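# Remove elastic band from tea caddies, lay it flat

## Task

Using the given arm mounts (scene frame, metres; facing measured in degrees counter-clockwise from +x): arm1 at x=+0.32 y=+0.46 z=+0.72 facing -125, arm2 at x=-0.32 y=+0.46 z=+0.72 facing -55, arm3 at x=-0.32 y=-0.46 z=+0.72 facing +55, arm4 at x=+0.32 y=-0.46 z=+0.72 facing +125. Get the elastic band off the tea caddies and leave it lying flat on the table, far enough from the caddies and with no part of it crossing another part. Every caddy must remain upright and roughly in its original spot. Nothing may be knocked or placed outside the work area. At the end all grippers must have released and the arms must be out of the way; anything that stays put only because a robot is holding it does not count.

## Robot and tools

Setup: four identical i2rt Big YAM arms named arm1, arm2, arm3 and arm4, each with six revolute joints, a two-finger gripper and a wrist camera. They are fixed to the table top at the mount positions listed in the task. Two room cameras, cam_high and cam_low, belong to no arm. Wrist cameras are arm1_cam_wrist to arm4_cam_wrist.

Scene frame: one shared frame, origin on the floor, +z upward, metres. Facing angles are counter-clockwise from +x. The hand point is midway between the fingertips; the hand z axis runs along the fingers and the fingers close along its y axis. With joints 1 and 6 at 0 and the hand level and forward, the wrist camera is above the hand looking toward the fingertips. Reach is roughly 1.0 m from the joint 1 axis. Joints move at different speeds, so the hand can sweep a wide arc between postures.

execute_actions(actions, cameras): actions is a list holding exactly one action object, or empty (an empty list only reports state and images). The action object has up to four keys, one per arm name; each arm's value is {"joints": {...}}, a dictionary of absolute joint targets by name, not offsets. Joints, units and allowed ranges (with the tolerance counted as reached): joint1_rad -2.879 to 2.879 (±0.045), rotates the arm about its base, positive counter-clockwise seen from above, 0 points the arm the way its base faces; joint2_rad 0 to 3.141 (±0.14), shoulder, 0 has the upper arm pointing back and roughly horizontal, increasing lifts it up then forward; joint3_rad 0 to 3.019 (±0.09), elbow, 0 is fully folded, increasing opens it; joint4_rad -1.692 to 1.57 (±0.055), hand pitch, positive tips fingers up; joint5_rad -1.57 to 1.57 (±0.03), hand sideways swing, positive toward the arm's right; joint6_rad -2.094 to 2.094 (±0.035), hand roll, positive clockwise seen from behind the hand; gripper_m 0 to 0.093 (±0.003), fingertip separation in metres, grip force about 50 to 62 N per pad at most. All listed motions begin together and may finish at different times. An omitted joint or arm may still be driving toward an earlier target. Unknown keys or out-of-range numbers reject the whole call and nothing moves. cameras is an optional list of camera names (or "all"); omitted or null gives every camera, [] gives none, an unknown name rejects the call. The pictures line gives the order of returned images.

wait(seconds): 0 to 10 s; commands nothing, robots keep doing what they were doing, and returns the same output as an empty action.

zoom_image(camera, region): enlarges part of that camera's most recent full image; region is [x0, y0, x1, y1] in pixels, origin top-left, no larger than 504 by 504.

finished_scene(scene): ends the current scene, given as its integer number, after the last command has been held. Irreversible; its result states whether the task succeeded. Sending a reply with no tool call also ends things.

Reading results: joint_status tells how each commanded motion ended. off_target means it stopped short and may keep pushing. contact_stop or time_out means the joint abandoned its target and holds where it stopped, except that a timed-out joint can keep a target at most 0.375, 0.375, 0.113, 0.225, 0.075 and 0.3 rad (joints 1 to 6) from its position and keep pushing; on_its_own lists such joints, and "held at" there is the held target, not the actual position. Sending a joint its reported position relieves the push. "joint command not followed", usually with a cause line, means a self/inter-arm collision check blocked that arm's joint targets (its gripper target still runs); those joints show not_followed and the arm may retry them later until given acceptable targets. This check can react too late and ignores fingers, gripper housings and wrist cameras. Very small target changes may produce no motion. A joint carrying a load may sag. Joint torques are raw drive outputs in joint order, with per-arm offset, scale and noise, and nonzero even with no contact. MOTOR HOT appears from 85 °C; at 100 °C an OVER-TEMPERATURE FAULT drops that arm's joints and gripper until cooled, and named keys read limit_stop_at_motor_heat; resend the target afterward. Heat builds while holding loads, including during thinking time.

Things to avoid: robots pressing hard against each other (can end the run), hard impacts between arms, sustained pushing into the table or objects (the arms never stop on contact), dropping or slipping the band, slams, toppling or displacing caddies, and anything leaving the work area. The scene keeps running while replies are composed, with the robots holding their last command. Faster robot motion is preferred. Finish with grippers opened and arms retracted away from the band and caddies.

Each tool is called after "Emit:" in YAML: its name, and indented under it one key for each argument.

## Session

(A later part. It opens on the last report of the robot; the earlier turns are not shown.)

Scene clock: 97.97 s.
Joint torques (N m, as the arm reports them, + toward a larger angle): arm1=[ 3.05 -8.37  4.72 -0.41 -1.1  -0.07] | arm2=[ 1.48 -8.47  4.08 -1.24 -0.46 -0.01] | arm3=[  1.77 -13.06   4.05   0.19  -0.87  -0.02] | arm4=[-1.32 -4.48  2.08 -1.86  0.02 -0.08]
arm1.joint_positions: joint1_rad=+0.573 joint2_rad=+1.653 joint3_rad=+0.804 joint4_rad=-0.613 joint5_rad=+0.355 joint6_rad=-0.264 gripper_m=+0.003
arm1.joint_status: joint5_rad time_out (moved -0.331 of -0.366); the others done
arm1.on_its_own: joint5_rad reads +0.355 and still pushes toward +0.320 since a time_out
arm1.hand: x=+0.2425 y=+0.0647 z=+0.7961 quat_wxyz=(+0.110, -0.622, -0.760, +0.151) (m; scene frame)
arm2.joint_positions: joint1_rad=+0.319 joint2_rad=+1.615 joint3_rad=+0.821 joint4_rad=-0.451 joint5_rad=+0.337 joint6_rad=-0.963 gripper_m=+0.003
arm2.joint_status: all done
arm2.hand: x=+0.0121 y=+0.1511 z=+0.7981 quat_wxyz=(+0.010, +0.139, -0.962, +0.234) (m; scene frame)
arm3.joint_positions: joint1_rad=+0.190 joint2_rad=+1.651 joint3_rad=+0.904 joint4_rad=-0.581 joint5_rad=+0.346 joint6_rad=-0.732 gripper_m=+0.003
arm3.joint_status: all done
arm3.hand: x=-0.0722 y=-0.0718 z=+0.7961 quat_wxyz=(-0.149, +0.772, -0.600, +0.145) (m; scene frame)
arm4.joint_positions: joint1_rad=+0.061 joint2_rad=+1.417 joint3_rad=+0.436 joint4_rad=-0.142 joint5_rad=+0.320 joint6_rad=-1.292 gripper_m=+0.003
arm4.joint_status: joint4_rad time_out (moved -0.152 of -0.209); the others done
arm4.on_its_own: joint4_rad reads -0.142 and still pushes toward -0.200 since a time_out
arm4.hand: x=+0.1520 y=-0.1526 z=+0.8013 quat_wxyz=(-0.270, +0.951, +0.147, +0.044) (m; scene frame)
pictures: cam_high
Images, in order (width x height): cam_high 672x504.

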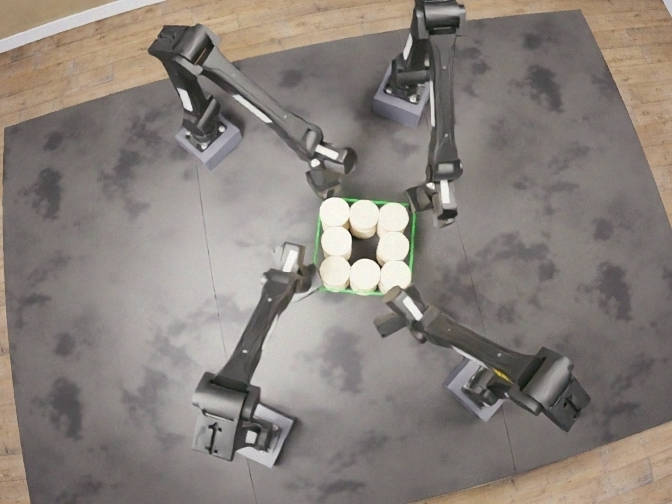

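Emit:
execute_actions:
  actions:
    - {"arm1":{"joints":{"joint1_rad":0.45,"joint2_rad":1.48,"joint3_rad":0.529,"joint4_rad":-0.40,"joint5_rad":0,"joint6_rad":-0.82}},"arm2":{"joints":{"joint1_rad":0.10,"joint2_rad":1.545,"joint3_rad":0.697,"joint4_rad":-0.50,"joint5_rad":0,"joint6_rad":-1.5}},"arm3":{"joints":{"joint1_rad":-0.01,"joint2_rad":1.535,"joint3_rad":0.71,"joint4_rad":-0.525,"joint5_rad":0,"joint6_rad":-1.28}},"arm4":{"joints":{"joint1_rad":-0.33,"joint2_rad":1.39,"joint3_rad":0.417,"joint4_rad":-0.38,"joint5_rad":0,"joint6_rad":-1.9}}}

Scene clock: 106.07 s.
Joint torques (N m, as the arm reports them, + toward a larger angle): arm1=[ 3.01 -4.91  2.71 -1.05 -1.47 -0.07] | arm2=[-0.74 -8.48  1.99 -1.94  0.04 -0.01] | arm3=[  0.66 -10.7    2.02  -0.74  -0.91  -0.01] | arm4=[-3.83 -4.76  1.37 -2.79  0.89 -0.12]
arm1.joint_positions: joint1_rad=+0.413 joint2_rad=+1.463 joint3_rad=+0.576 joint4_rad=-0.359 joint5_rad=+0.038 joint6_rad=-0.813 gripper_m=+0.003
arm1.joint_status: joint5_rad time_out (moved -0.316 of -0.355); the others done
arm1.on_its_own: joint5_rad reads +0.038 and still pushes toward +0.000 since a time_out
arm1.hand: x=+0.2385 y=+0.1004 z=+0.7996 quat_wxyz=(-0.026, -0.459, -0.873, +0.165) (m; scene frame)
arm2.joint_positions: joint1_rad=+0.100 joint2_rad=+1.537 joint3_rad=+0.763 joint4_rad=-0.439 joint5_rad=-0.001 joint6_rad=-1.492 gripper_m=+0.003
arm2.joint_status: joint4_rad time_out (moved +0.011 of -0.049); the others done
arm2.on_its_own: joint4_rad reads -0.439 and still pushes toward -0.500 since a time_out
arm2.hand: x=-0.0294 y=+0.1347 z=+0.8029 quat_wxyz=(-0.065, +0.316, -0.932, +0.166) (m; scene frame)
arm3.joint_positions: joint1_rad=-0.022 joint2_rad=+1.528 joint3_rad=+0.774 joint4_rad=-0.478 joint5_rad=+0.021 joint6_rad=-1.272 gripper_m=+0.003
arm3.joint_status: all done
arm3.hand: x=-0.0537 y=-0.1179 z=+0.8003 quat_wxyz=(-0.162, +0.876, -0.453, +0.041) (m; scene frame)
arm4.joint_positions: joint1_rad=-0.293 joint2_rad=+1.380 joint3_rad=+0.472 joint4_rad=-0.304 joint5_rad=-0.033 joint6_rad=-1.890 gripper_m=+0.003
arm4.joint_status: joint4_rad time_out (moved -0.162 of -0.238); joint5_rad time_out (moved -0.352 of -0.320); the others done
arm4.on_its_own: joint4_rad reads -0.304 and still pushes toward -0.380 since a time_out; joint5_rad reads -0.033 and still pushes toward +0.000 since a time_out
arm4.hand: x=+0.2142 y=-0.1387 z=+0.8021 quat_wxyz=(-0.182, +0.935, +0.305, -0.010) (m; scene frame)
pictures: arm1_cam_wrist, arm2_cam_wrist, arm3_cam_wrist, arm4_cam_wrist, cam_high, cam_low
Images, in order (width x height): arm1_cam_wrist 504x504, arm2_cam_wrist 504x504, arm3_cam_wrist 504x504, arm4_cam_wrist 504x504, cam_high 672x504, cam_low 672x504.

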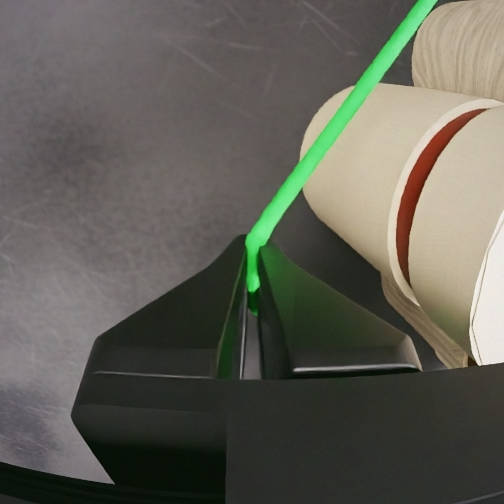

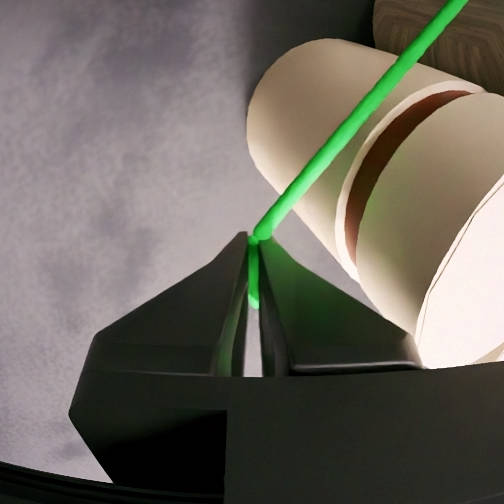

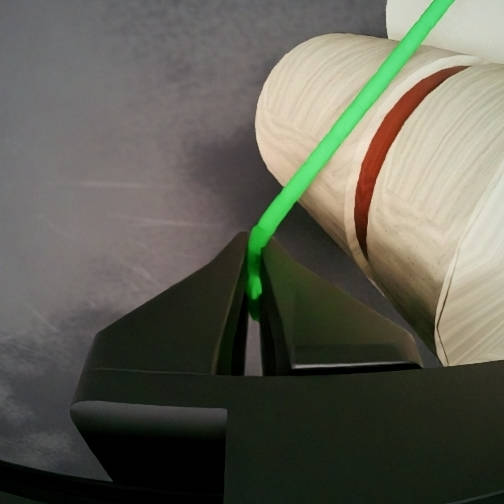

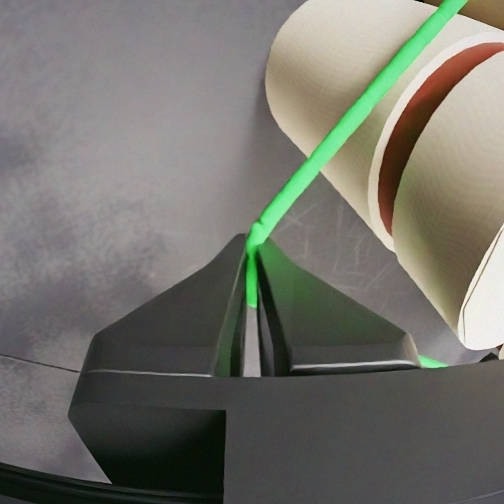

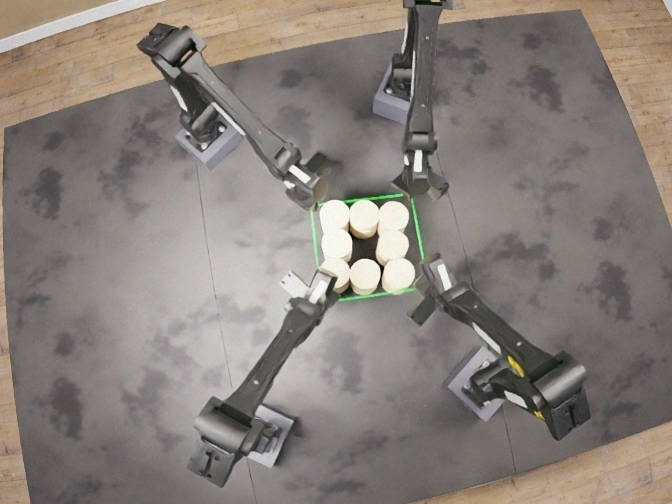

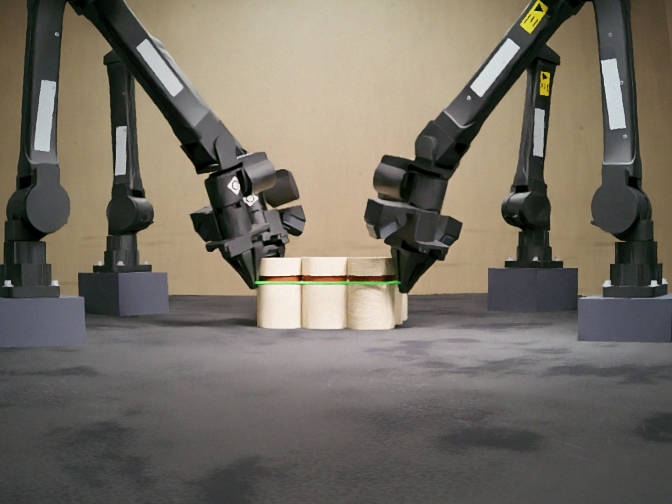

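Emit:
execute_actions:
  actions:
    - {"arm1":{"joints":{"joint2_rad":1.53}},"arm2":{"joints":{"joint2_rad":1.59}},"arm3":{"joints":{"joint1_rad":-0.05,"joint2_rad":1.59,"joint4_rad":-0.47}},"arm4":{"joints":{"joint1_rad":-0.35,"joint2_rad":1.49,"joint4_rad":-0.19}}}
  cameras: ["cam_high","cam_low"]

Scene clock: 113.40 s.
Joint torques (N m, as the arm reports them, + toward a larger angle): arm1=[ 3.   -4.82  2.53 -1.17 -1.47 -0.06] | arm2=[-1.04 -5.03  2.09 -2.01  0.07 -0.07] | arm3=[-0.35 -8.58  1.82 -0.59 -0.45  0.01] | arm4=[-3.84 -4.63  0.91 -0.83  0.89 -0.1 ]
arm1.joint_positions: joint1_rad=+0.413 joint2_rad=+1.507 joint3_rad=+0.574 joint4_rad=-0.358 joint5_rad=+0.038 joint6_rad=-0.815 gripper_m=+0.003
arm1.joint_status: all done
arm1.on_its_own: joint5_rad reads +0.038 and still pushes toward +0.000 since a time_out
arm1.hand: x=+0.2400 y=+0.1080 z=+0.7837 quat_wxyz=(-0.020, -0.459, -0.876, +0.144) (m; scene frame)
arm2.joint_positions: joint1_rad=+0.100 joint2_rad=+1.550 joint3_rad=+0.763 joint4_rad=-0.438 joint5_rad=-0.002 joint6_rad=-1.493 gripper_m=+0.003
arm2.joint_status: all done
arm2.on_its_own: joint4_rad reads -0.438 and still pushes toward -0.500 since a time_out
arm2.hand: x=-0.0301 y=+0.1359 z=+0.7975 quat_wxyz=(-0.064, +0.316, -0.933, +0.160) (m; scene frame)
arm3.joint_positions: joint1_rad=-0.051 joint2_rad=+1.559 joint3_rad=+0.774 joint4_rad=-0.427 joint5_rad=+0.011 joint6_rad=-1.273 gripper_m=+0.003
arm3.joint_status: all done
arm3.hand: x=-0.0399 y=-0.1184 z=+0.7919 quat_wxyz=(-0.172, +0.868, -0.463, +0.040) (m; scene frame)
arm4.joint_positions: joint1_rad=-0.311 joint2_rad=+1.465 joint3_rad=+0.472 joint4_rad=-0.159 joint5_rad=-0.033 joint6_rad=-1.891 gripper_m=+0.003
arm4.joint_status: all done
arm4.on_its_own: joint5_rad reads -0.033 and still pushes toward +0.000 since a time_out
arm4.hand: x=+0.2144 y=-0.1174 z=+0.7882 quat_wxyz=(-0.213, +0.931, +0.296, -0.008) (m; scene frame)
pictures: cam_high, cam_low
Images, in order (width x height): cam_high 672x504, cam_low 672x504.

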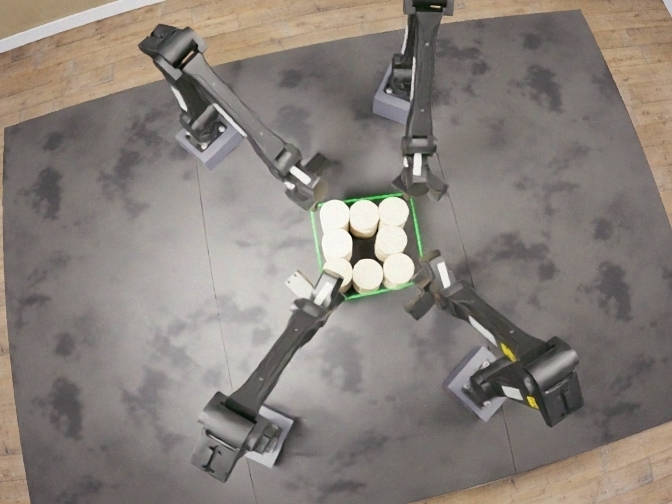

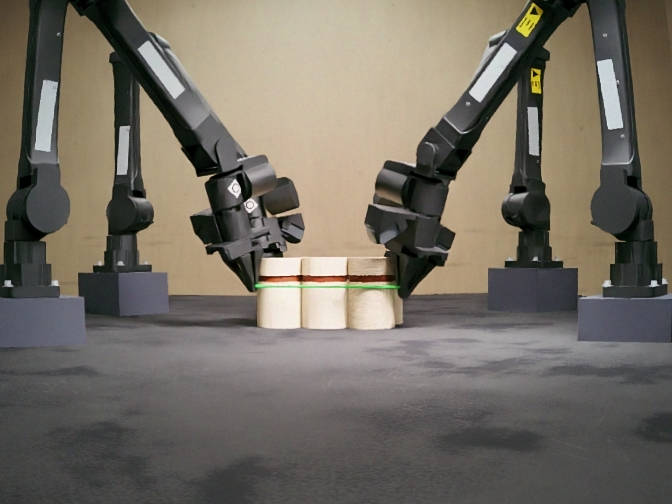

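Emit:
execute_actions:
  actions:
    - {"arm1":{"joints":{"joint2_rad":1.47,"joint4_rad":-0.50}},"arm2":{"joints":{"joint1_rad":0.12,"joint4_rad":-0.58}},"arm3":{"joints":{"joint1_rad":0.02,"joint2_rad":1.53,"joint4_rad":-0.62}},"arm4":{"joints":{"joint1_rad":-0.30,"joint2_rad":1.39,"joint4_rad":-0.45}}}

Scene clock: 121.73 s.
Joint torques (N m, as the arm reports them, + toward a larger angle): arm1=[ 2.91 -5.52  2.3  -2.82 -1.47 -0.06] | arm2=[-0.27 -5.62  1.32 -3.63  0.03 -0.02] | arm3=[  1.87 -11.43   1.47  -3.35  -0.75  -0.01] | arm4=[-2.51 -4.01  0.71 -3.53  0.82 -0.1 ]
arm1.joint_positions: joint1_rad=+0.413 joint2_rad=+1.460 joint3_rad=+0.580 joint4_rad=-0.418 joint5_rad=+0.038 joint6_rad=-0.815 gripper_m=+0.003
arm1.joint_status: joint4_rad time_out (moved -0.060 of -0.142); the others done
arm1.on_its_own: joint4_rad reads -0.418 and still pushes toward -0.500 since a time_out; joint5_rad reads +0.038 and still pushes toward +0.000 since a time_out
arm1.hand: x=+0.2408 y=+0.1116 z=+0.7976 quat_wxyz=(-0.019, -0.459, -0.877, +0.141) (m; scene frame)
arm2.joint_positions: joint1_rad=+0.118 joint2_rad=+1.550 joint3_rad=+0.770 joint4_rad=-0.483 joint5_rad=-0.001 joint6_rad=-1.493 gripper_m=+0.003
arm2.joint_status: joint4_rad time_out (moved -0.044 of -0.142); the others done
arm2.on_its_own: joint4_rad reads -0.483 and still pushes toward -0.580 since a time_out
arm2.hand: x=-0.0296 y=+0.1460 z=+0.7962 quat_wxyz=(-0.057, +0.325, -0.933, +0.143) (m; scene frame)
arm3.joint_positions: joint1_rad=-0.007 joint2_rad=+1.530 joint3_rad=+0.779 joint4_rad=-0.510 joint5_rad=+0.018 joint6_rad=-1.273 gripper_m=+0.003
arm3.joint_status: joint4_rad time_out (moved -0.083 of -0.193); the others done
arm3.on_its_own: joint4_rad reads -0.510 and still pushes toward -0.620 since a time_out
arm3.hand: x=-0.0623 y=-0.1176 z=+0.7992 quat_wxyz=(-0.149, +0.882, -0.446, +0.036) (m; scene frame)
arm4.joint_positions: joint1_rad=-0.277 joint2_rad=+1.368 joint3_rad=+0.483 joint4_rad=-0.357 joint5_rad=-0.030 joint6_rad=-1.891 gripper_m=+0.003
arm4.joint_status: joint4_rad time_out (moved -0.199 of -0.291); the others done
arm4.on_its_own: joint4_rad reads -0.357 and still pushes toward -0.450 since a time_out; joint5_rad reads -0.030 and still pushes toward +0.000 since a time_out
arm4.hand: x=+0.2111 y=-0.1451 z=+0.8049 quat_wxyz=(-0.167, +0.935, +0.313, -0.010) (m; scene frame)
pictures: arm1_cam_wrist, arm2_cam_wrist, arm3_cam_wrist, arm4_cam_wrist, cam_high, cam_low
Images, in order (width x height): arm1_cam_wrist 504x504, arm2_cam_wrist 504x504, arm3_cam_wrist 504x504, arm4_cam_wrist 504x504, cam_high 672x504, cam_low 672x504.

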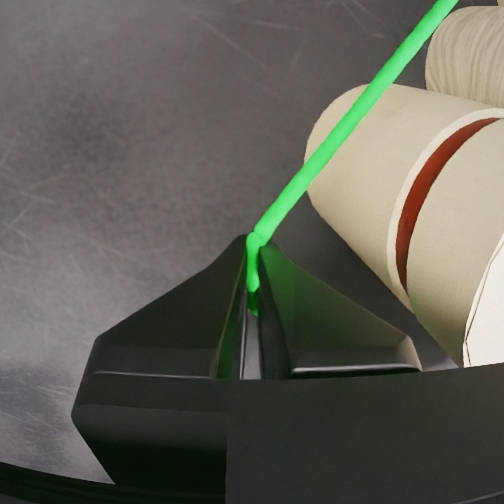

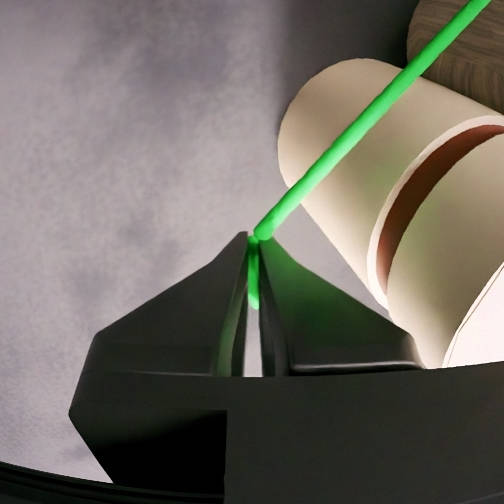

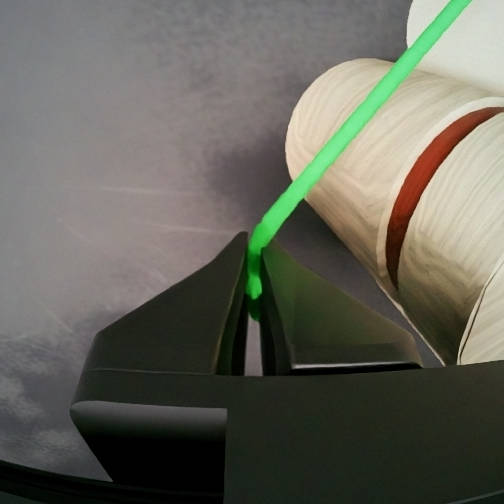

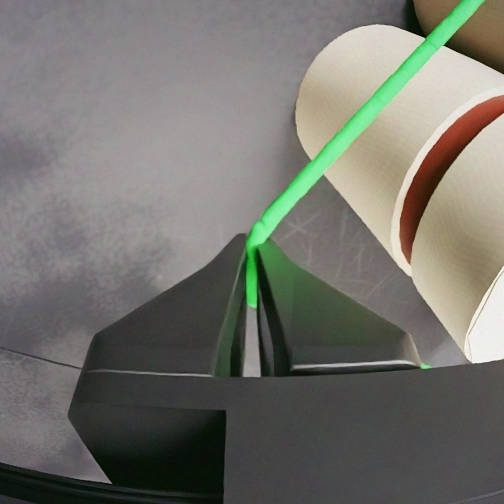

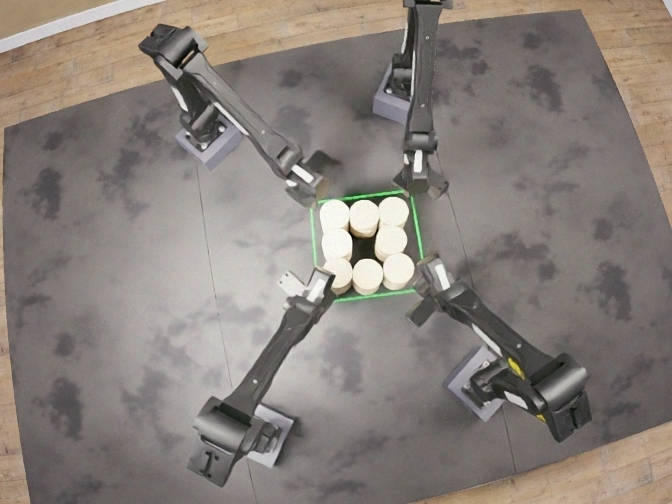

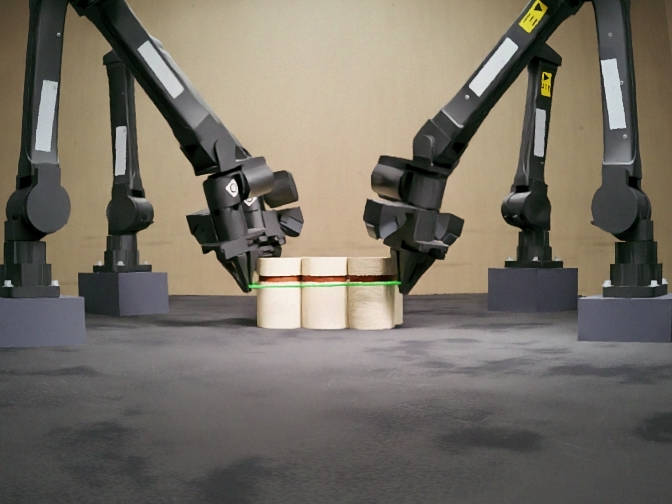

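Lift.

Emit:
execute_actions:
  actions:
    - {"arm1":{"joints":{"joint2_rad":1.15,"joint4_rad":-0.64}},"arm2":{"joints":{"joint2_rad":1.29,"joint4_rad":-0.67}},"arm3":{"joints":{"joint2_rad":1.27,"joint4_rad":-0.71}},"arm4":{"joints":{"joint2_rad":1.05,"joint4_rad":-0.58}}}
  cameras: ["cam_high","cam_low"]

Scene clock: 128.27 s.
Joint torques (N m, as the arm reports them, + toward a larger angle): arm1=[ 3.02 -2.99  4.87 -2.42 -1.47 -0.05] | arm2=[ 0.39 -5.54  3.94 -3.21 -0.07  0.01] | arm3=[ 1.93 -8.49  3.63 -2.96 -0.75  0.  ] | arm4=[-2.58 -2.44  2.72 -2.89  0.83 -0.08]
arm1.joint_positions: joint1_rad=+0.413 joint2_rad=+1.140 joint3_rad=+0.575 joint4_rad=-0.561 joint5_rad=+0.038 joint6_rad=-0.815 gripper_m=+0.003
arm1.joint_status: joint4_rad time_out (moved -0.143 of -0.222); the others done
arm1.on_its_own: joint4_rad reads -0.561 and still pushes toward -0.640 since a time_out; joint5_rad reads +0.038 and still pushes toward +0.000 since a time_out
arm1.hand: x=+0.2418 y=+0.1155 z=+0.8909 quat_wxyz=(-0.042, -0.453, -0.862, +0.222) (m; scene frame)
arm2.joint_positions: joint1_rad=+0.118 joint2_rad=+1.276 joint3_rad=+0.763 joint4_rad=-0.578 joint5_rad=+0.001 joint6_rad=-1.494 gripper_m=+0.003
arm2.joint_status: joint4_rad time_out (moved -0.095 of -0.187); the others done
arm2.on_its_own: joint4_rad reads -0.578 and still pushes toward -0.670 since a time_out
arm2.hand: x=-0.0321 y=+0.1498 z=+0.8959 quat_wxyz=(-0.090, +0.320, -0.917, +0.221) (m; scene frame)
arm3.joint_positions: joint1_rad=-0.007 joint2_rad=+1.267 joint3_rad=+0.774 joint4_rad=-0.604 joint5_rad=+0.018 joint6_rad=-1.273 gripper_m=+0.003
arm3.joint_status: joint4_rad time_out (moved -0.093 of -0.200); the others done
arm3.on_its_own: joint4_rad reads -0.604 and still pushes toward -0.710 since a time_out
arm3.hand: x=-0.0661 y=-0.1223 z=+0.8949 quat_wxyz=(-0.228, +0.867, -0.440, +0.049) (m; scene frame)
arm4.joint_positions: joint1_rad=-0.277 joint2_rad=+1.035 joint3_rad=+0.483 joint4_rad=-0.496 joint5_rad=-0.030 joint6_rad=-1.891 gripper_m=+0.003
arm4.joint_status: joint4_rad time_out (moved -0.138 of -0.223); the others done
arm4.on_its_own: joint4_rad reads -0.496 and still pushes toward -0.580 since a time_out; joint5_rad reads -0.030 and still pushes toward +0.000 since a time_out
arm4.hand: x=+0.2100 y=-0.1445 z=+0.8953 quat_wxyz=(-0.262, +0.914, +0.308, -0.010) (m; scene frame)
pictures: cam_high, cam_low
Images, in order (width x height): cam_high 672x504, cam_low 672x504.

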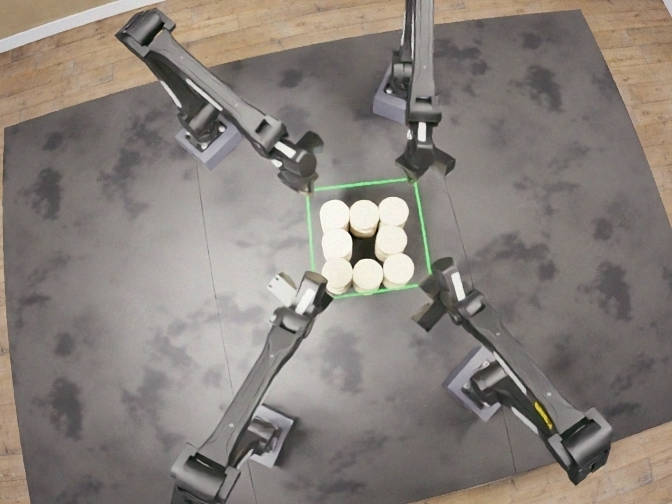

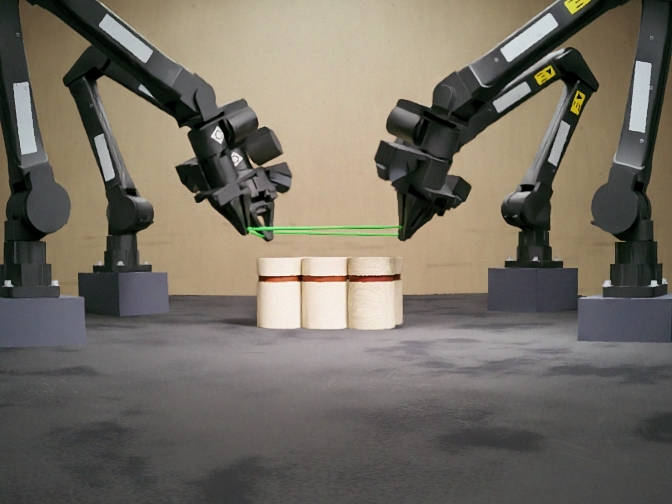

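Emit:
execute_actions:
  actions:
    - {"arm3":{"joints":{"joint1_rad":0.15,"joint2_rad":1.20,"joint3_rad":0.82,"joint4_rad":-0.85,"joint6_rad":-1.2}},"arm4":{"joints":{"joint1_rad":-0.04,"joint2_rad":1.22,"joint3_rad":0.82,"joint4_rad":-0.82,"joint6_rad":-1.75}},"arm1":{"joints":{"joint1_rad":0.11,"joint2_rad":1.25,"joint3_rad":0.86,"joint4_rad":-0.83,"joint6_rad":-1.2}},"arm2":{"joints":{"joint1_rad":-0.13,"joint2_rad":1.20,"joint3_rad":0.82,"joint4_rad":-0.85,"joint6_rad":-1.8}}}
  cameras: []

Emit:
execute_actions:
  actions:
    - {"arm3":{"joints":{"joint1_rad":0.38,"joint2_rad":1.17,"joint3_rad":0.82,"joint4_rad":-0.97,"joint6_rad":-1.0}},"arm4":{"joints":{"joint1_rad":0.15,"joint2_rad":1.52,"joint3_rad":1.14,"joint4_rad":-1.0,"joint6_rad":-1.6}},"arm1":{"joints":{"joint1_rad":-0.13,"joint2_rad":1.53,"joint3_rad":1.16,"joint4_rad":-1.01,"joint6_rad":-1.5}},"arm2":{"joints":{"joint1_rad":-0.385,"joint2_rad":1.18,"joint3_rad":0.82,"joint4_rad":-0.95,"joint6_rad":-2.0}}}
  cameras: ["cam_high"]

Emit:
execute_actions:
  actions:
    - {"arm3":{"joints":{"joint1_rad":0.64,"joint2_rad":1.14,"joint3_rad":0.72,"joint4_rad":-0.83,"joint6_rad":-0.75}},"arm4":{"joints":{"joint1_rad":0.27,"joint2_rad":1.74,"joint3_rad":1.42,"joint4_rad":-1.08,"joint6_rad":-1.5}},"arm1":{"joints":{"joint1_rad":-0.26,"joint2_rad":1.75,"joint3_rad":1.44,"joint4_rad":-1.09,"joint6_rad":-1.63}},"arm2":{"joints":{"joint1_rad":-0.64,"joint2_rad":1.17,"joint3_rad":0.73,"joint4_rad":-0.82,"joint6_rad":-2.05}}}
  cameras: ["cam_high","cam_low"]

Scene clock: 146.23 s.
Joint torques (N m, as the arm reports them, + toward a larger angle): arm1=[ 0.87 -5.95  9.83 -1.39 -0.53 -0.06] | arm2=[-1.41 -6.34  8.28 -1.45  0.5  -0.03] | arm3=[ 2.33 -9.61  8.34 -0.96 -0.59  0.21] | arm4=[-1.84 -5.72  8.4  -1.68  0.16  0.06]
arm1.joint_positions: joint1_rad=+0.098 joint2_rad=+1.248 joint3_rad=+0.859 joint4_rad=-0.777 joint5_rad=+0.012 joint6_rad=-1.191 gripper_m=+0.003
arm1.joint_status: all done
arm1.hand: x=+0.1118 y=+0.1009 z=+0.9551 quat_wxyz=(+0.020, -0.426, -0.881, +0.205) (m; scene frame)
arm2.joint_positions: joint1_rad=-0.117 joint2_rad=+1.207 joint3_rad=+0.839 joint4_rad=-0.802 joint5_rad=-0.014 joint6_rad=-1.790 gripper_m=+0.003
arm2.joint_status: all done
arm2.hand: x=-0.1196 y=+0.1111 z=+0.9345 quat_wxyz=(-0.031, +0.353, -0.914, +0.198) (m; scene frame)
arm3.joint_positions: joint1_rad=+0.120 joint2_rad=+1.213 joint3_rad=+0.835 joint4_rad=-0.797 joint5_rad=+0.014 joint6_rad=-1.213 gripper_m=+0.003
arm3.joint_status: all done
arm3.hand: x=-0.1208 y=-0.1095 z=+0.9234 quat_wxyz=(-0.194, +0.889, -0.414, +0.023) (m; scene frame)
arm4.joint_positions: joint1_rad=-0.029 joint2_rad=+1.211 joint3_rad=+0.814 joint4_rad=-0.769 joint5_rad=-0.010 joint6_rad=-1.758 gripper_m=+0.003
arm4.joint_status: all done
arm4.hand: x=+0.1023 y=-0.1240 z=+0.9528 quat_wxyz=(-0.200, +0.909, +0.363, -0.038) (m; scene frame)
pictures: none
No camera images: the call's "cameras" was empty. Leave "cameras" out to get every camera's image.

Scene clock: 147.53 s.
Joint torques (N m, as the arm reports them, + toward a larger angle): arm1=[ -0.03 -10.67  10.8   -1.66  -0.06  -0.11] | arm2=[-1.39 -6.37  8.06 -0.63  0.54 -0.07] | arm3=[ 1.11 -9.04  8.68 -0.41 -0.58  0.19] | arm4=[-1.59 -9.75  8.97 -1.83 -0.1   0.05]
arm1.joint_positions: joint1_rad=-0.133 joint2_rad=+1.533 joint3_rad=+1.143 joint4_rad=-0.961 joint5_rad=-0.001 joint6_rad=-1.490 gripper_m=+0.003
arm1.joint_status: all done
arm1.hand: x=-0.0085 y=+0.1082 z=+0.9418 quat_wxyz=(+0.036, -0.401, -0.909, +0.109) (m; scene frame)
arm2.joint_positions: joint1_rad=-0.375 joint2_rad=+1.196 joint3_rad=+0.839 joint4_rad=-0.923 joint5_rad=-0.015 joint6_rad=-1.992 gripper_m=+0.003
arm2.joint_status: all done
arm2.hand: x=-0.2225 y=+0.0991 z=+0.9293 quat_wxyz=(+0.010, +0.329, -0.933, +0.147) (m; scene frame)
arm3.joint_positions: joint1_rad=+0.362 joint2_rad=+1.184 joint3_rad=+0.830 joint4_rad=-0.935 joint5_rad=+0.014 joint6_rad=-1.013 gripper_m=+0.003
arm3.joint_status: all done
arm3.hand: x=-0.2197 y=-0.1049 z=+0.9202 quat_wxyz=(-0.138, +0.907, -0.398, -0.012) (m; scene frame)
arm4.joint_positions: joint1_rad=+0.157 joint2_rad=+1.520 joint3_rad=+1.123 joint4_rad=-0.953 joint5_rad=-0.002 joint6_rad=-1.609 gripper_m=+0.003
arm4.joint_status: all done
arm4.hand: x=-0.0069 y=-0.1140 z=+0.9415 quat_wxyz=(-0.106, +0.917, +0.384, -0.035) (m; scene frame)
pictures: cam_high
Images, in order (width x height): cam_high 672x504.

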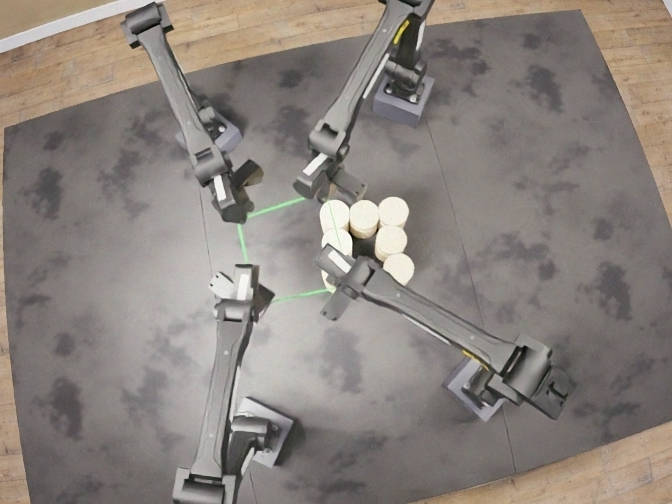

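Scene clock: 148.80 s.
Joint torques (N m, as the arm reports them, + toward a larger angle): arm1=[ -0.2  -14.63  11.83  -1.19   0.07  -0.09] | arm2=[-1.31 -6.18  8.2   0.1   0.49 -0.01] | arm3=[ 1.19 -8.08  8.49  1.08 -0.51  0.19] | arm4=[ -1.68 -13.16  10.1   -1.47  -0.19   0.03]
arm1.joint_positions: joint1_rad=-0.261 joint2_rad=+1.759 joint3_rad=+1.413 joint4_rad=-1.055 joint5_rad=-0.004 joint6_rad=-1.621 gripper_m=+0.003
arm1.joint_status: all done
arm1.hand: x=-0.1103 y=+0.1029 z=+0.9337 quat_wxyz=(+0.036, -0.401, -0.912, +0.082) (m; scene frame)
arm2.joint_positions: joint1_rad=-0.630 joint2_rad=+1.181 joint3_rad=+0.746 joint4_rad=-0.813 joint5_rad=-0.015 joint6_rad=-2.043 gripper_m=+0.003
arm2.joint_status: all done
arm2.hand: x=-0.3174 y=+0.0959 z=+0.9038 quat_wxyz=(+0.035, +0.232, -0.959, +0.161) (m; scene frame)
arm3.joint_positions: joint1_rad=+0.622 joint2_rad=+1.152 joint3_rad=+0.729 joint4_rad=-0.830 joint5_rad=+0.013 joint6_rad=-0.763 gripper_m=+0.003
arm3.joint_status: all done
arm3.hand: x=-0.3145 y=-0.1046 z=+0.8960 quat_wxyz=(-0.147, +0.906, -0.393, -0.055) (m; scene frame)
arm4.joint_positions: joint1_rad=+0.278 joint2_rad=+1.746 joint3_rad=+1.389 joint4_rad=-1.044 joint5_rad=+0.000 joint6_rad=-1.507 gripper_m=+0.003
arm4.joint_status: all done
arm4.hand: x=-0.1054 y=-0.1053 z=+0.9323 quat_wxyz=(-0.079, +0.915, +0.393, -0.033) (m; scene frame)
pictures: cam_high, cam_low
Images, in order (width x height): cam_high 672x504, cam_low 672x504.

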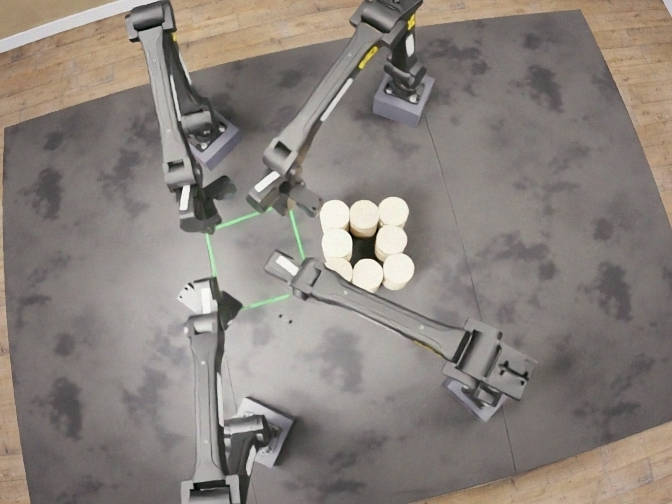

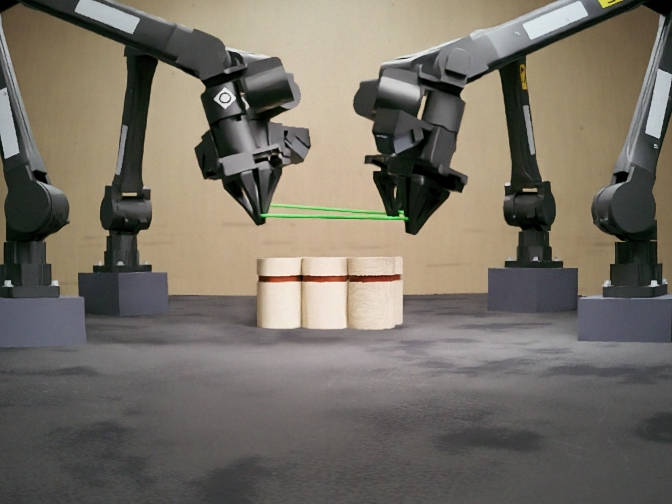

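Emit:
execute_actions:
  actions:
    - {"arm3":{"joints":{"joint1_rad":0.90,"joint2_rad":1.20,"joint3_rad":0.70,"joint4_rad":-0.69,"joint6_rad":-0.51}},"arm4":{"joints":{"joint1_rad":0.36,"joint2_rad":2.0,"joint3_rad":1.71,"joint4_rad":-1.06,"joint6_rad":-1.39}},"arm1":{"joints":{"joint1_rad":-0.355,"joint2_rad":2.0,"joint3_rad":1.72,"joint4_rad":-1.07,"joint6_rad":-1.77}},"arm2":{"joints":{"joint1_rad":-0.90,"joint2_rad":1.21,"joint3_rad":0.70,"joint4_rad":-0.68}}}
  cameras: ["cam_high"]

Emit:
execute_actions:
  actions:
    - {"arm3":{"joints":{"joint2_rad":1.36,"joint3_rad":0.61,"joint4_rad":-0.45}},"arm4":{"joints":{"joint2_rad":2.085,"joint3_rad":1.61,"joint4_rad":-0.85}},"arm1":{"joints":{"joint2_rad":2.085,"joint3_rad":1.62,"joint4_rad":-0.86}},"arm2":{"joints":{"joint2_rad":1.37,"joint3_rad":0.61,"joint4_rad":-0.44}}}
  cameras: []

Emit:
execute_actions:
  actions:
    - {"arm3":{"joints":{"joint2_rad":1.52,"joint3_rad":0.55,"joint4_rad":-0.22}},"arm4":{"joints":{"joint2_rad":2.17,"joint3_rad":1.545,"joint4_rad":-0.66}},"arm1":{"joints":{"joint2_rad":2.17,"joint3_rad":1.555,"joint4_rad":-0.67}},"arm2":{"joints":{"joint2_rad":1.545,"joint3_rad":0.55,"joint4_rad":-0.20}}}

Scene clock: 159.90 s.
Joint torques (N m, as the arm reports them, + toward a larger angle): arm1=[ -0.22 -18.3   12.8   -0.29  -0.02  -0.1 ] | arm2=[-0.9  -4.27  8.91  0.68  0.32  0.  ] | arm3=[ 0.77 -6.43  8.95  1.57 -0.32  0.16] | arm4=[ -1.66 -17.07  10.89  -0.61  -0.12   0.05]
arm1.joint_positions: joint1_rad=-0.360 joint2_rad=+2.008 joint3_rad=+1.682 joint4_rad=-1.055 joint5_rad=-0.002 joint6_rad=-1.761 gripper_m=+0.003
arm1.joint_status: all done
arm1.hand: x=-0.2200 y=+0.0959 z=+0.8969 quat_wxyz=(+0.052, -0.382, -0.919, +0.084) (m; scene frame)
arm2.joint_positions: joint1_rad=-0.893 joint2_rad=+1.191 joint3_rad=+0.708 joint4_rad=-0.682 joint5_rad=-0.009 joint6_rad=-2.045 gripper_m=+0.003
arm2.joint_status: all done
arm2.hand: x=-0.4171 y=+0.0937 z=+0.8966 quat_wxyz=(+0.073, +0.104, -0.973, +0.194) (m; scene frame)
arm3.joint_positions: joint1_rad=+0.886 joint2_rad=+1.190 joint3_rad=+0.703 joint4_rad=-0.699 joint5_rad=+0.009 joint6_rad=-0.521 gripper_m=+0.003
arm3.joint_status: all done
arm3.hand: x=-0.4126 y=-0.0974 z=+0.8824 quat_wxyz=(-0.153, +0.905, -0.380, -0.112) (m; scene frame)
arm4.joint_positions: joint1_rad=+0.370 joint2_rad=+2.008 joint3_rad=+1.666 joint4_rad=-1.044 joint5_rad=-0.002 joint6_rad=-1.397 gripper_m=+0.003
arm4.joint_status: all done
arm4.hand: x=-0.2144 y=-0.0922 z=+0.8909 quat_wxyz=(-0.081, +0.918, +0.385, -0.046) (m; scene frame)
pictures: cam_high
Images, in order (width x height): cam_high 672x504.

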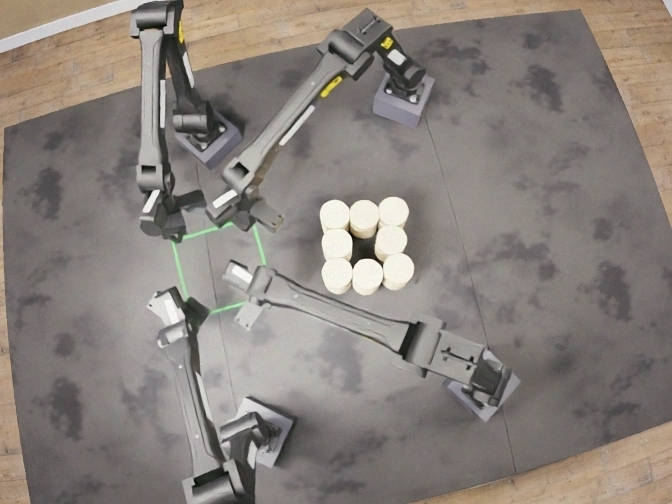

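Scene clock: 161.00 s.
Joint torques (N m, as the arm reports them, + toward a larger angle): arm1=[  0.14 -19.28   9.87   0.72  -0.05  -0.1 ] | arm2=[-0.81 -6.09  7.14  0.46  0.31  0.06] | arm3=[ 0.8  -8.65  7.13  1.62 -0.28  0.15] | arm4=[ -1.83 -16.95   7.33   0.51  -0.11   0.03]
arm1.joint_positions: joint1_rad=-0.360 joint2_rad=+2.095 joint3_rad=+1.610 joint4_rad=-0.870 joint5_rad=-0.001 joint6_rad=-1.761 gripper_m=+0.003
arm1.joint_status: all done
arm1.hand: x=-0.2276 y=+0.0905 z=+0.8224 quat_wxyz=(+0.059, -0.381, -0.918, +0.095) (m; scene frame)
arm2.joint_positions: joint1_rad=-0.893 joint2_rad=+1.366 joint3_rad=+0.620 joint4_rad=-0.443 joint5_rad=-0.009 joint6_rad=-2.047 gripper_m=+0.003
arm2.joint_status: all done
arm2.hand: x=-0.4187 y=+0.0896 z=+0.8201 quat_wxyz=(+0.069, +0.105, -0.975, +0.182) (m; scene frame)
arm3.joint_positions: joint1_rad=+0.886 joint2_rad=+1.360 joint3_rad=+0.616 joint4_rad=-0.461 joint5_rad=+0.008 joint6_rad=-0.519 gripper_m=+0.003
arm3.joint_status: all done
arm3.hand: x=-0.4138 y=-0.0937 z=+0.8087 quat_wxyz=(-0.145, +0.906, -0.382, -0.107) (m; scene frame)
arm4.joint_positions: joint1_rad=+0.370 joint2_rad=+2.091 joint3_rad=+1.611 joint4_rad=-0.857 joint5_rad=-0.002 joint6_rad=-1.397 gripper_m=+0.003
arm4.joint_status: all done
arm4.hand: x=-0.2270 y=-0.0825 z=+0.8255 quat_wxyz=(-0.101, +0.916, +0.384, -0.059) (m; scene frame)
pictures: none
No camera images: the call's "cameras" was empty. Leave "cameras" out to get every camera's image.

Scene clock: 162.07 s.
Joint torques (N m, as the arm reports them, + toward a larger angle): arm1=[  0.16 -19.39   9.18   0.83  -0.05  -0.09] | arm2=[-0.97 -6.57  5.19  0.72  0.31  0.  ] | arm3=[ 0.84 -8.91  5.41  1.74 -0.27  0.14] | arm4=[ -2.   -16.74   6.73   0.55  -0.12   0.03]
arm1.joint_positions: joint1_rad=-0.360 joint2_rad=+2.176 joint3_rad=+1.546 joint4_rad=-0.680 joint5_rad=-0.001 joint6_rad=-1.761 gripper_m=+0.003
arm1.joint_status: all done
arm1.hand: x=-0.2314 y=+0.0875 z=+0.7567 quat_wxyz=(+0.071, -0.380, -0.915, +0.113) (m; scene frame)
arm2.joint_positions: joint1_rad=-0.893 joint2_rad=+1.535 joint3_rad=+0.562 joint4_rad=-0.204 joint5_rad=-0.009 joint6_rad=-2.047 gripper_m=+0.003
arm2.joint_status: all done
arm2.hand: x=-0.4198 y=+0.0873 z=+0.7610 quat_wxyz=(+0.071, +0.105, -0.974, +0.188) (m; scene frame)
arm3.joint_positions: joint1_rad=+0.886 joint2_rad=+1.515 joint3_rad=+0.559 joint4_rad=-0.233 joint5_rad=+0.008 joint6_rad=-0.519 gripper_m=+0.003
arm3.joint_status: all done
arm3.hand: x=-0.4144 y=-0.0918 z=+0.7539 quat_wxyz=(-0.151, +0.905, -0.382, -0.111) (m; scene frame)
arm4.joint_positions: joint1_rad=+0.370 joint2_rad=+2.175 joint3_rad=+1.546 joint4_rad=-0.667 joint5_rad=-0.002 joint6_rad=-1.397 gripper_m=+0.003
arm4.joint_status: all done
arm4.hand: x=-0.2296 y=-0.0797 z=+0.7577 quat_wxyz=(-0.118, +0.913, +0.383, -0.069) (m; scene frame)
pictures: arm1_cam_wrist, arm2_cam_wrist, arm3_cam_wrist, arm4_cam_wrist, cam_high, cam_low
Images, in order (width x height): arm1_cam_wrist 504x504, arm2_cam_wrist 504x504, arm3_cam_wrist 504x504, arm4_cam_wrist 504x504, cam_high 672x504, cam_low 672x504.

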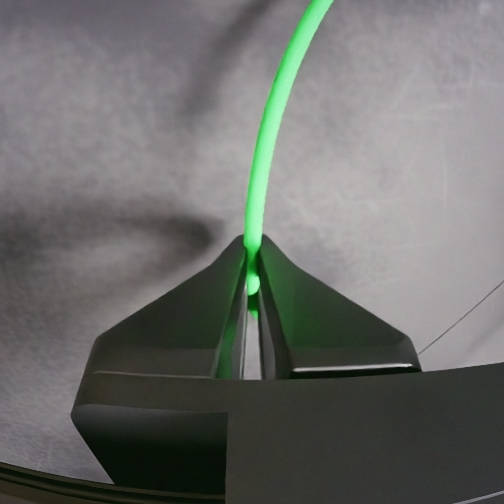

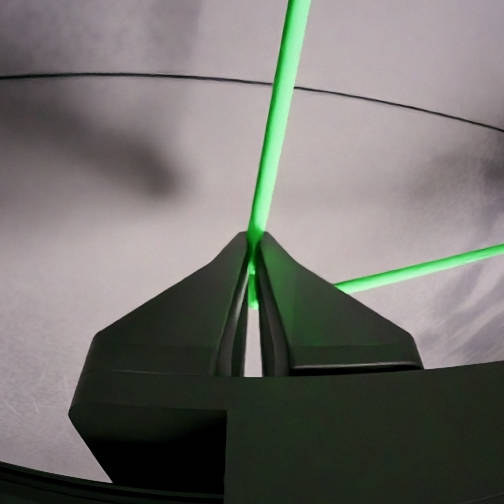

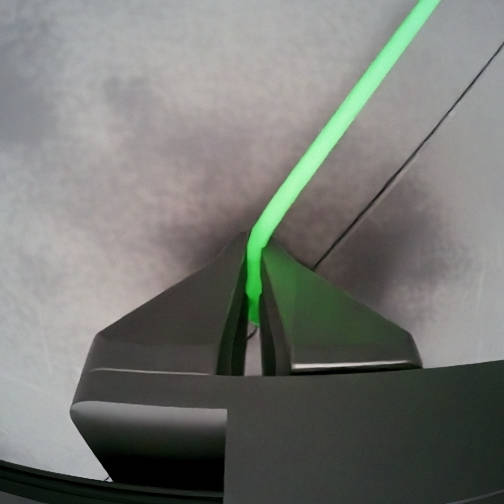

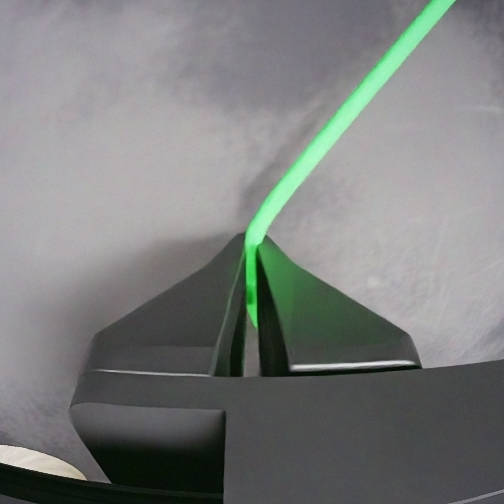

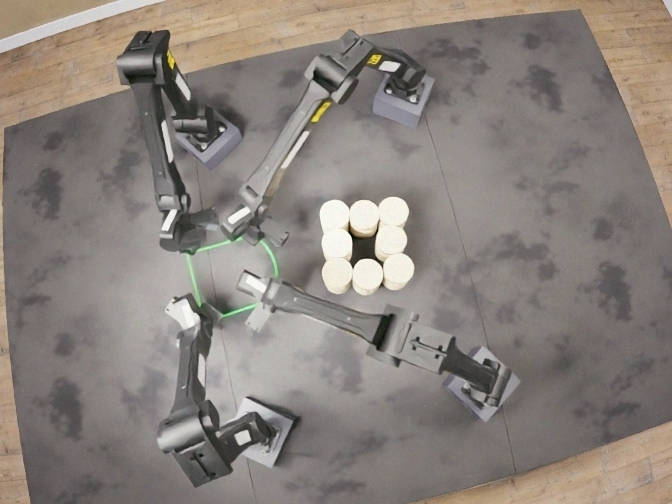

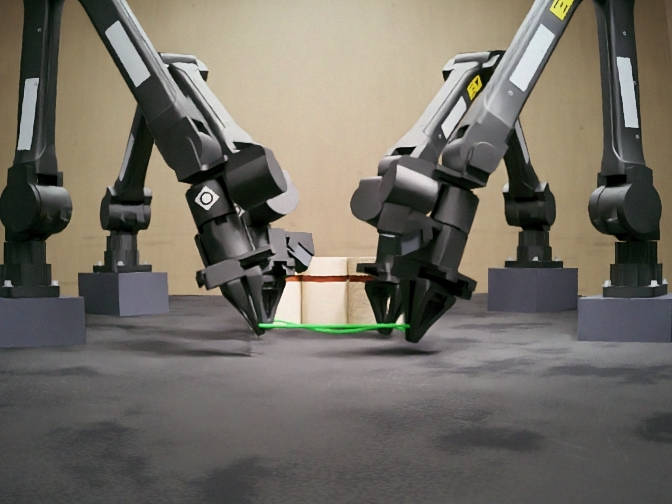

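Emit:
execute_actions:
  actions:
    - {"arm1":{"joints":{"joint2_rad":2.205}},"arm2":{"joints":{"joint2_rad":1.61,"joint4_rad":-0.12,"joint5_rad":-0.06}},"arm3":{"joints":{"joint2_rad":1.555,"joint4_rad":-0.17,"joint5_rad":0.06}},"arm4":{"joints":{"joint2_rad":2.20}}}
  cameras: []

Emit:
execute_actions:
  actions:
    - {"arm1":{"joints":{"gripper_m":0.03}},"arm2":{"joints":{"gripper_m":0.03}},"arm3":{"joints":{"gripper_m":0.03}},"arm4":{"joints":{"gripper_m":0.03}}}
  cameras: ["cam_low"]

Emit:
execute_actions:
  actions:
    - {"arm1":{"joints":{"joint2_rad":2.03,"joint4_rad":-0.82}},"arm2":{"joints":{"joint2_rad":1.35,"joint4_rad":-0.33}},"arm3":{"joints":{"joint2_rad":1.30,"joint4_rad":-0.38}},"arm4":{"joints":{"joint2_rad":2.03,"joint4_rad":-0.81}}}
  cameras: ["cam_high","cam_low"]

Scene clock: 169.80 s.
Joint torques (N m, as the arm reports them, + toward a larger angle): arm1=[  0.14 -17.78   9.16   0.84  -0.05  -0.09] | arm2=[-1.16 -6.27  5.27  0.99 -0.13  0.03] | arm3=[ 0.94 -8.09  5.93  1.97  0.2   0.16] | arm4=[ -1.92 -15.49   6.71   0.57  -0.12   0.03]
arm1.joint_positions: joint1_rad=-0.360 joint2_rad=+2.190 joint3_rad=+1.546 joint4_rad=-0.680 joint5_rad=-0.001 joint6_rad=-1.761 gripper_m=+0.003
arm1.joint_status: all done
arm1.hand: x=-0.2293 y=+0.0890 z=+0.7478 quat_wxyz=(+0.068, -0.380, -0.916, +0.107) (m; scene frame)
arm2.joint_positions: joint1_rad=-0.893 joint2_rad=+1.593 joint3_rad=+0.555 joint4_rad=-0.128 joint5_rad=-0.058 joint6_rad=-2.047 gripper_m=+0.003
arm2.joint_status: all done
arm2.hand: x=-0.4126 y=+0.0818 z=+0.7450 quat_wxyz=(+0.050, +0.110, -0.972, +0.201) (m; scene frame)
arm3.joint_positions: joint1_rad=+0.886 joint2_rad=+1.543 joint3_rad=+0.550 joint4_rad=-0.188 joint5_rad=+0.058 joint6_rad=-0.519 gripper_m=+0.003
arm3.joint_status: all done
arm3.hand: x=-0.4062 y=-0.0887 z=+0.7457 quat_wxyz=(-0.169, +0.902, -0.386, -0.094) (m; scene frame)
arm4.joint_positions: joint1_rad=+0.369 joint2_rad=+2.180 joint3_rad=+1.546 joint4_rad=-0.667 joint5_rad=-0.002 joint6_rad=-1.397 gripper_m=+0.003
arm4.joint_status: all done
arm4.hand: x=-0.2285 y=-0.0795 z=+0.7547 quat_wxyz=(-0.116, +0.914, +0.383, -0.068) (m; scene frame)
pictures: none
No camera images: the call's "cameras" was empty. Leave "cameras" out to get every camera's image.

Scene clock: 170.33 s.
Joint torques (N m, as the arm reports them, + toward a larger angle): arm1=[  0.1  -17.07   9.01   0.9   -0.05  -0.09] | arm2=[-0.79 -6.31  5.59  0.91 -0.12  0.05] | arm3=[ 0.96 -8.37  6.04  1.96  0.19  0.15] | arm4=[ -1.98 -14.96   6.82   0.67  -0.13   0.02]
arm1.joint_positions: joint1_rad=-0.360 joint2_rad=+2.190 joint3_rad=+1.546 joint4_rad=-0.680 joint5_rad=-0.001 joint6_rad=-1.761 gripper_m=+0.030
arm1.joint_status: all done
arm1.hand: x=-0.2293 y=+0.0890 z=+0.7478 quat_wxyz=(+0.068, -0.380, -0.916, +0.107) (m; scene frame)
arm2.joint_positions: joint1_rad=-0.893 joint2_rad=+1.593 joint3_rad=+0.554 joint4_rad=-0.128 joint5_rad=-0.059 joint6_rad=-2.047 gripper_m=+0.030
arm2.joint_status: all done
arm2.hand: x=-0.4123 y=+0.0824 z=+0.7447 quat_wxyz=(+0.050, +0.110, -0.972, +0.201) (m; scene frame)
arm3.joint_positions: joint1_rad=+0.886 joint2_rad=+1.543 joint3_rad=+0.548 joint4_rad=-0.188 joint5_rad=+0.058 joint6_rad=-0.519 gripper_m=+0.030
arm3.joint_status: all done
arm3.hand: x=-0.4060 y=-0.0895 z=+0.7453 quat_wxyz=(-0.169, +0.902, -0.386, -0.094) (m; scene frame)
arm4.joint_positions: joint1_rad=+0.368 joint2_rad=+2.180 joint3_rad=+1.546 joint4_rad=-0.667 joint5_rad=-0.002 joint6_rad=-1.397 gripper_m=+0.030
arm4.joint_status: all done
arm4.hand: x=-0.2282 y=-0.0791 z=+0.7547 quat_wxyz=(-0.116, +0.914, +0.383, -0.068) (m; scene frame)
pictures: cam_low
Images, in order (width x height): cam_low 672x504.

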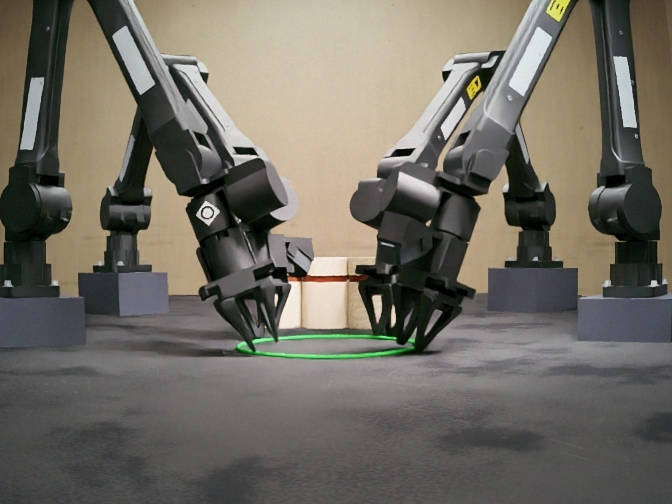

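Scene clock: 171.40 s.
Joint torques (N m, as the arm reports them, + toward a larger angle): arm1=[  0.26 -16.95  10.45   0.1   -0.05  -0.09] | arm2=[-1.04 -5.37  8.03  0.34 -0.11  0.02] | arm3=[ 0.71 -7.81  8.44  0.63  0.2   0.16] | arm4=[ -1.74 -15.99   7.85  -0.13  -0.12   0.03]
arm1.joint_positions: joint1_rad=-0.360 joint2_rad=+2.018 joint3_rad=+1.540 joint4_rad=-0.811 joint5_rad=-0.001 joint6_rad=-1.761 gripper_m=+0.030
arm1.joint_status: all done
arm1.hand: x=-0.2224 y=+0.0941 z=+0.8472 quat_wxyz=(+0.077, -0.379, -0.914, +0.122) (m; scene frame)
arm2.joint_positions: joint1_rad=-0.893 joint2_rad=+1.346 joint3_rad=+0.547 joint4_rad=-0.321 joint5_rad=-0.059 joint6_rad=-2.047 gripper_m=+0.030
arm2.joint_status: all done
arm2.hand: x=-0.4089 y=+0.0936 z=+0.8123 quat_wxyz=(+0.059, +0.110, -0.967, +0.222) (m; scene frame)
arm3.joint_positions: joint1_rad=+0.886 joint2_rad=+1.302 joint3_rad=+0.542 joint4_rad=-0.363 joint5_rad=+0.058 joint6_rad=-0.519 gripper_m=+0.030
arm3.joint_status: all done
arm3.hand: x=-0.4034 y=-0.0993 z=+0.8111 quat_wxyz=(-0.192, +0.896, -0.384, -0.111) (m; scene frame)
arm4.joint_positions: joint1_rad=+0.368 joint2_rad=+2.024 joint3_rad=+1.540 joint4_rad=-0.802 joint5_rad=-0.002 joint6_rad=-1.397 gripper_m=+0.030
arm4.joint_status: all done
arm4.hand: x=-0.2194 y=-0.0865 z=+0.8434 quat_wxyz=(-0.123, +0.913, +0.382, -0.072) (m; scene frame)
pictures: cam_high, cam_low
Images, in order (width x height): cam_high 672x504, cam_low 672x504.

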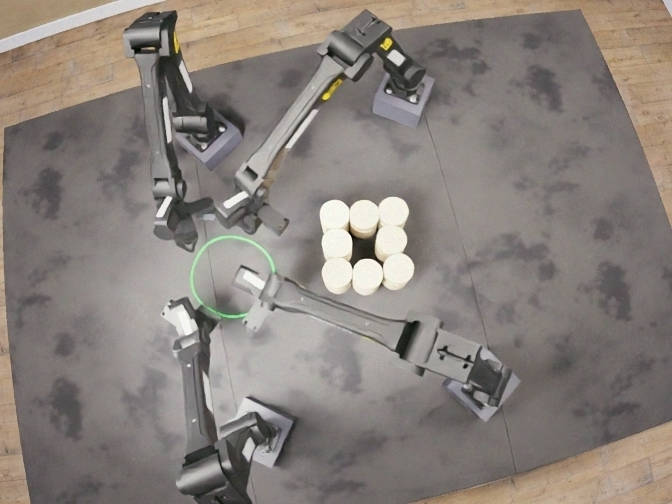

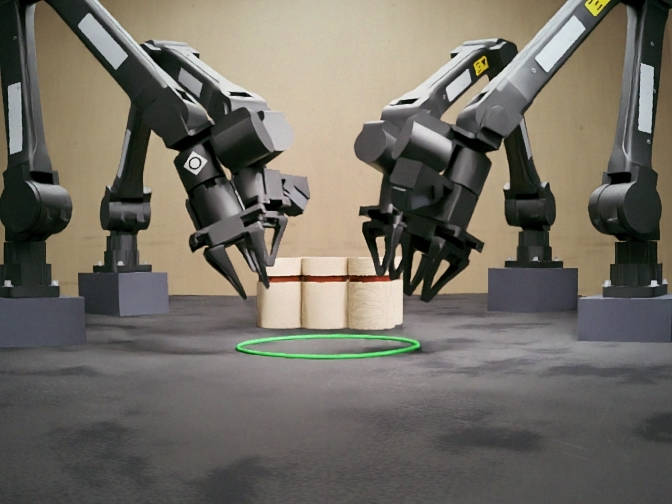

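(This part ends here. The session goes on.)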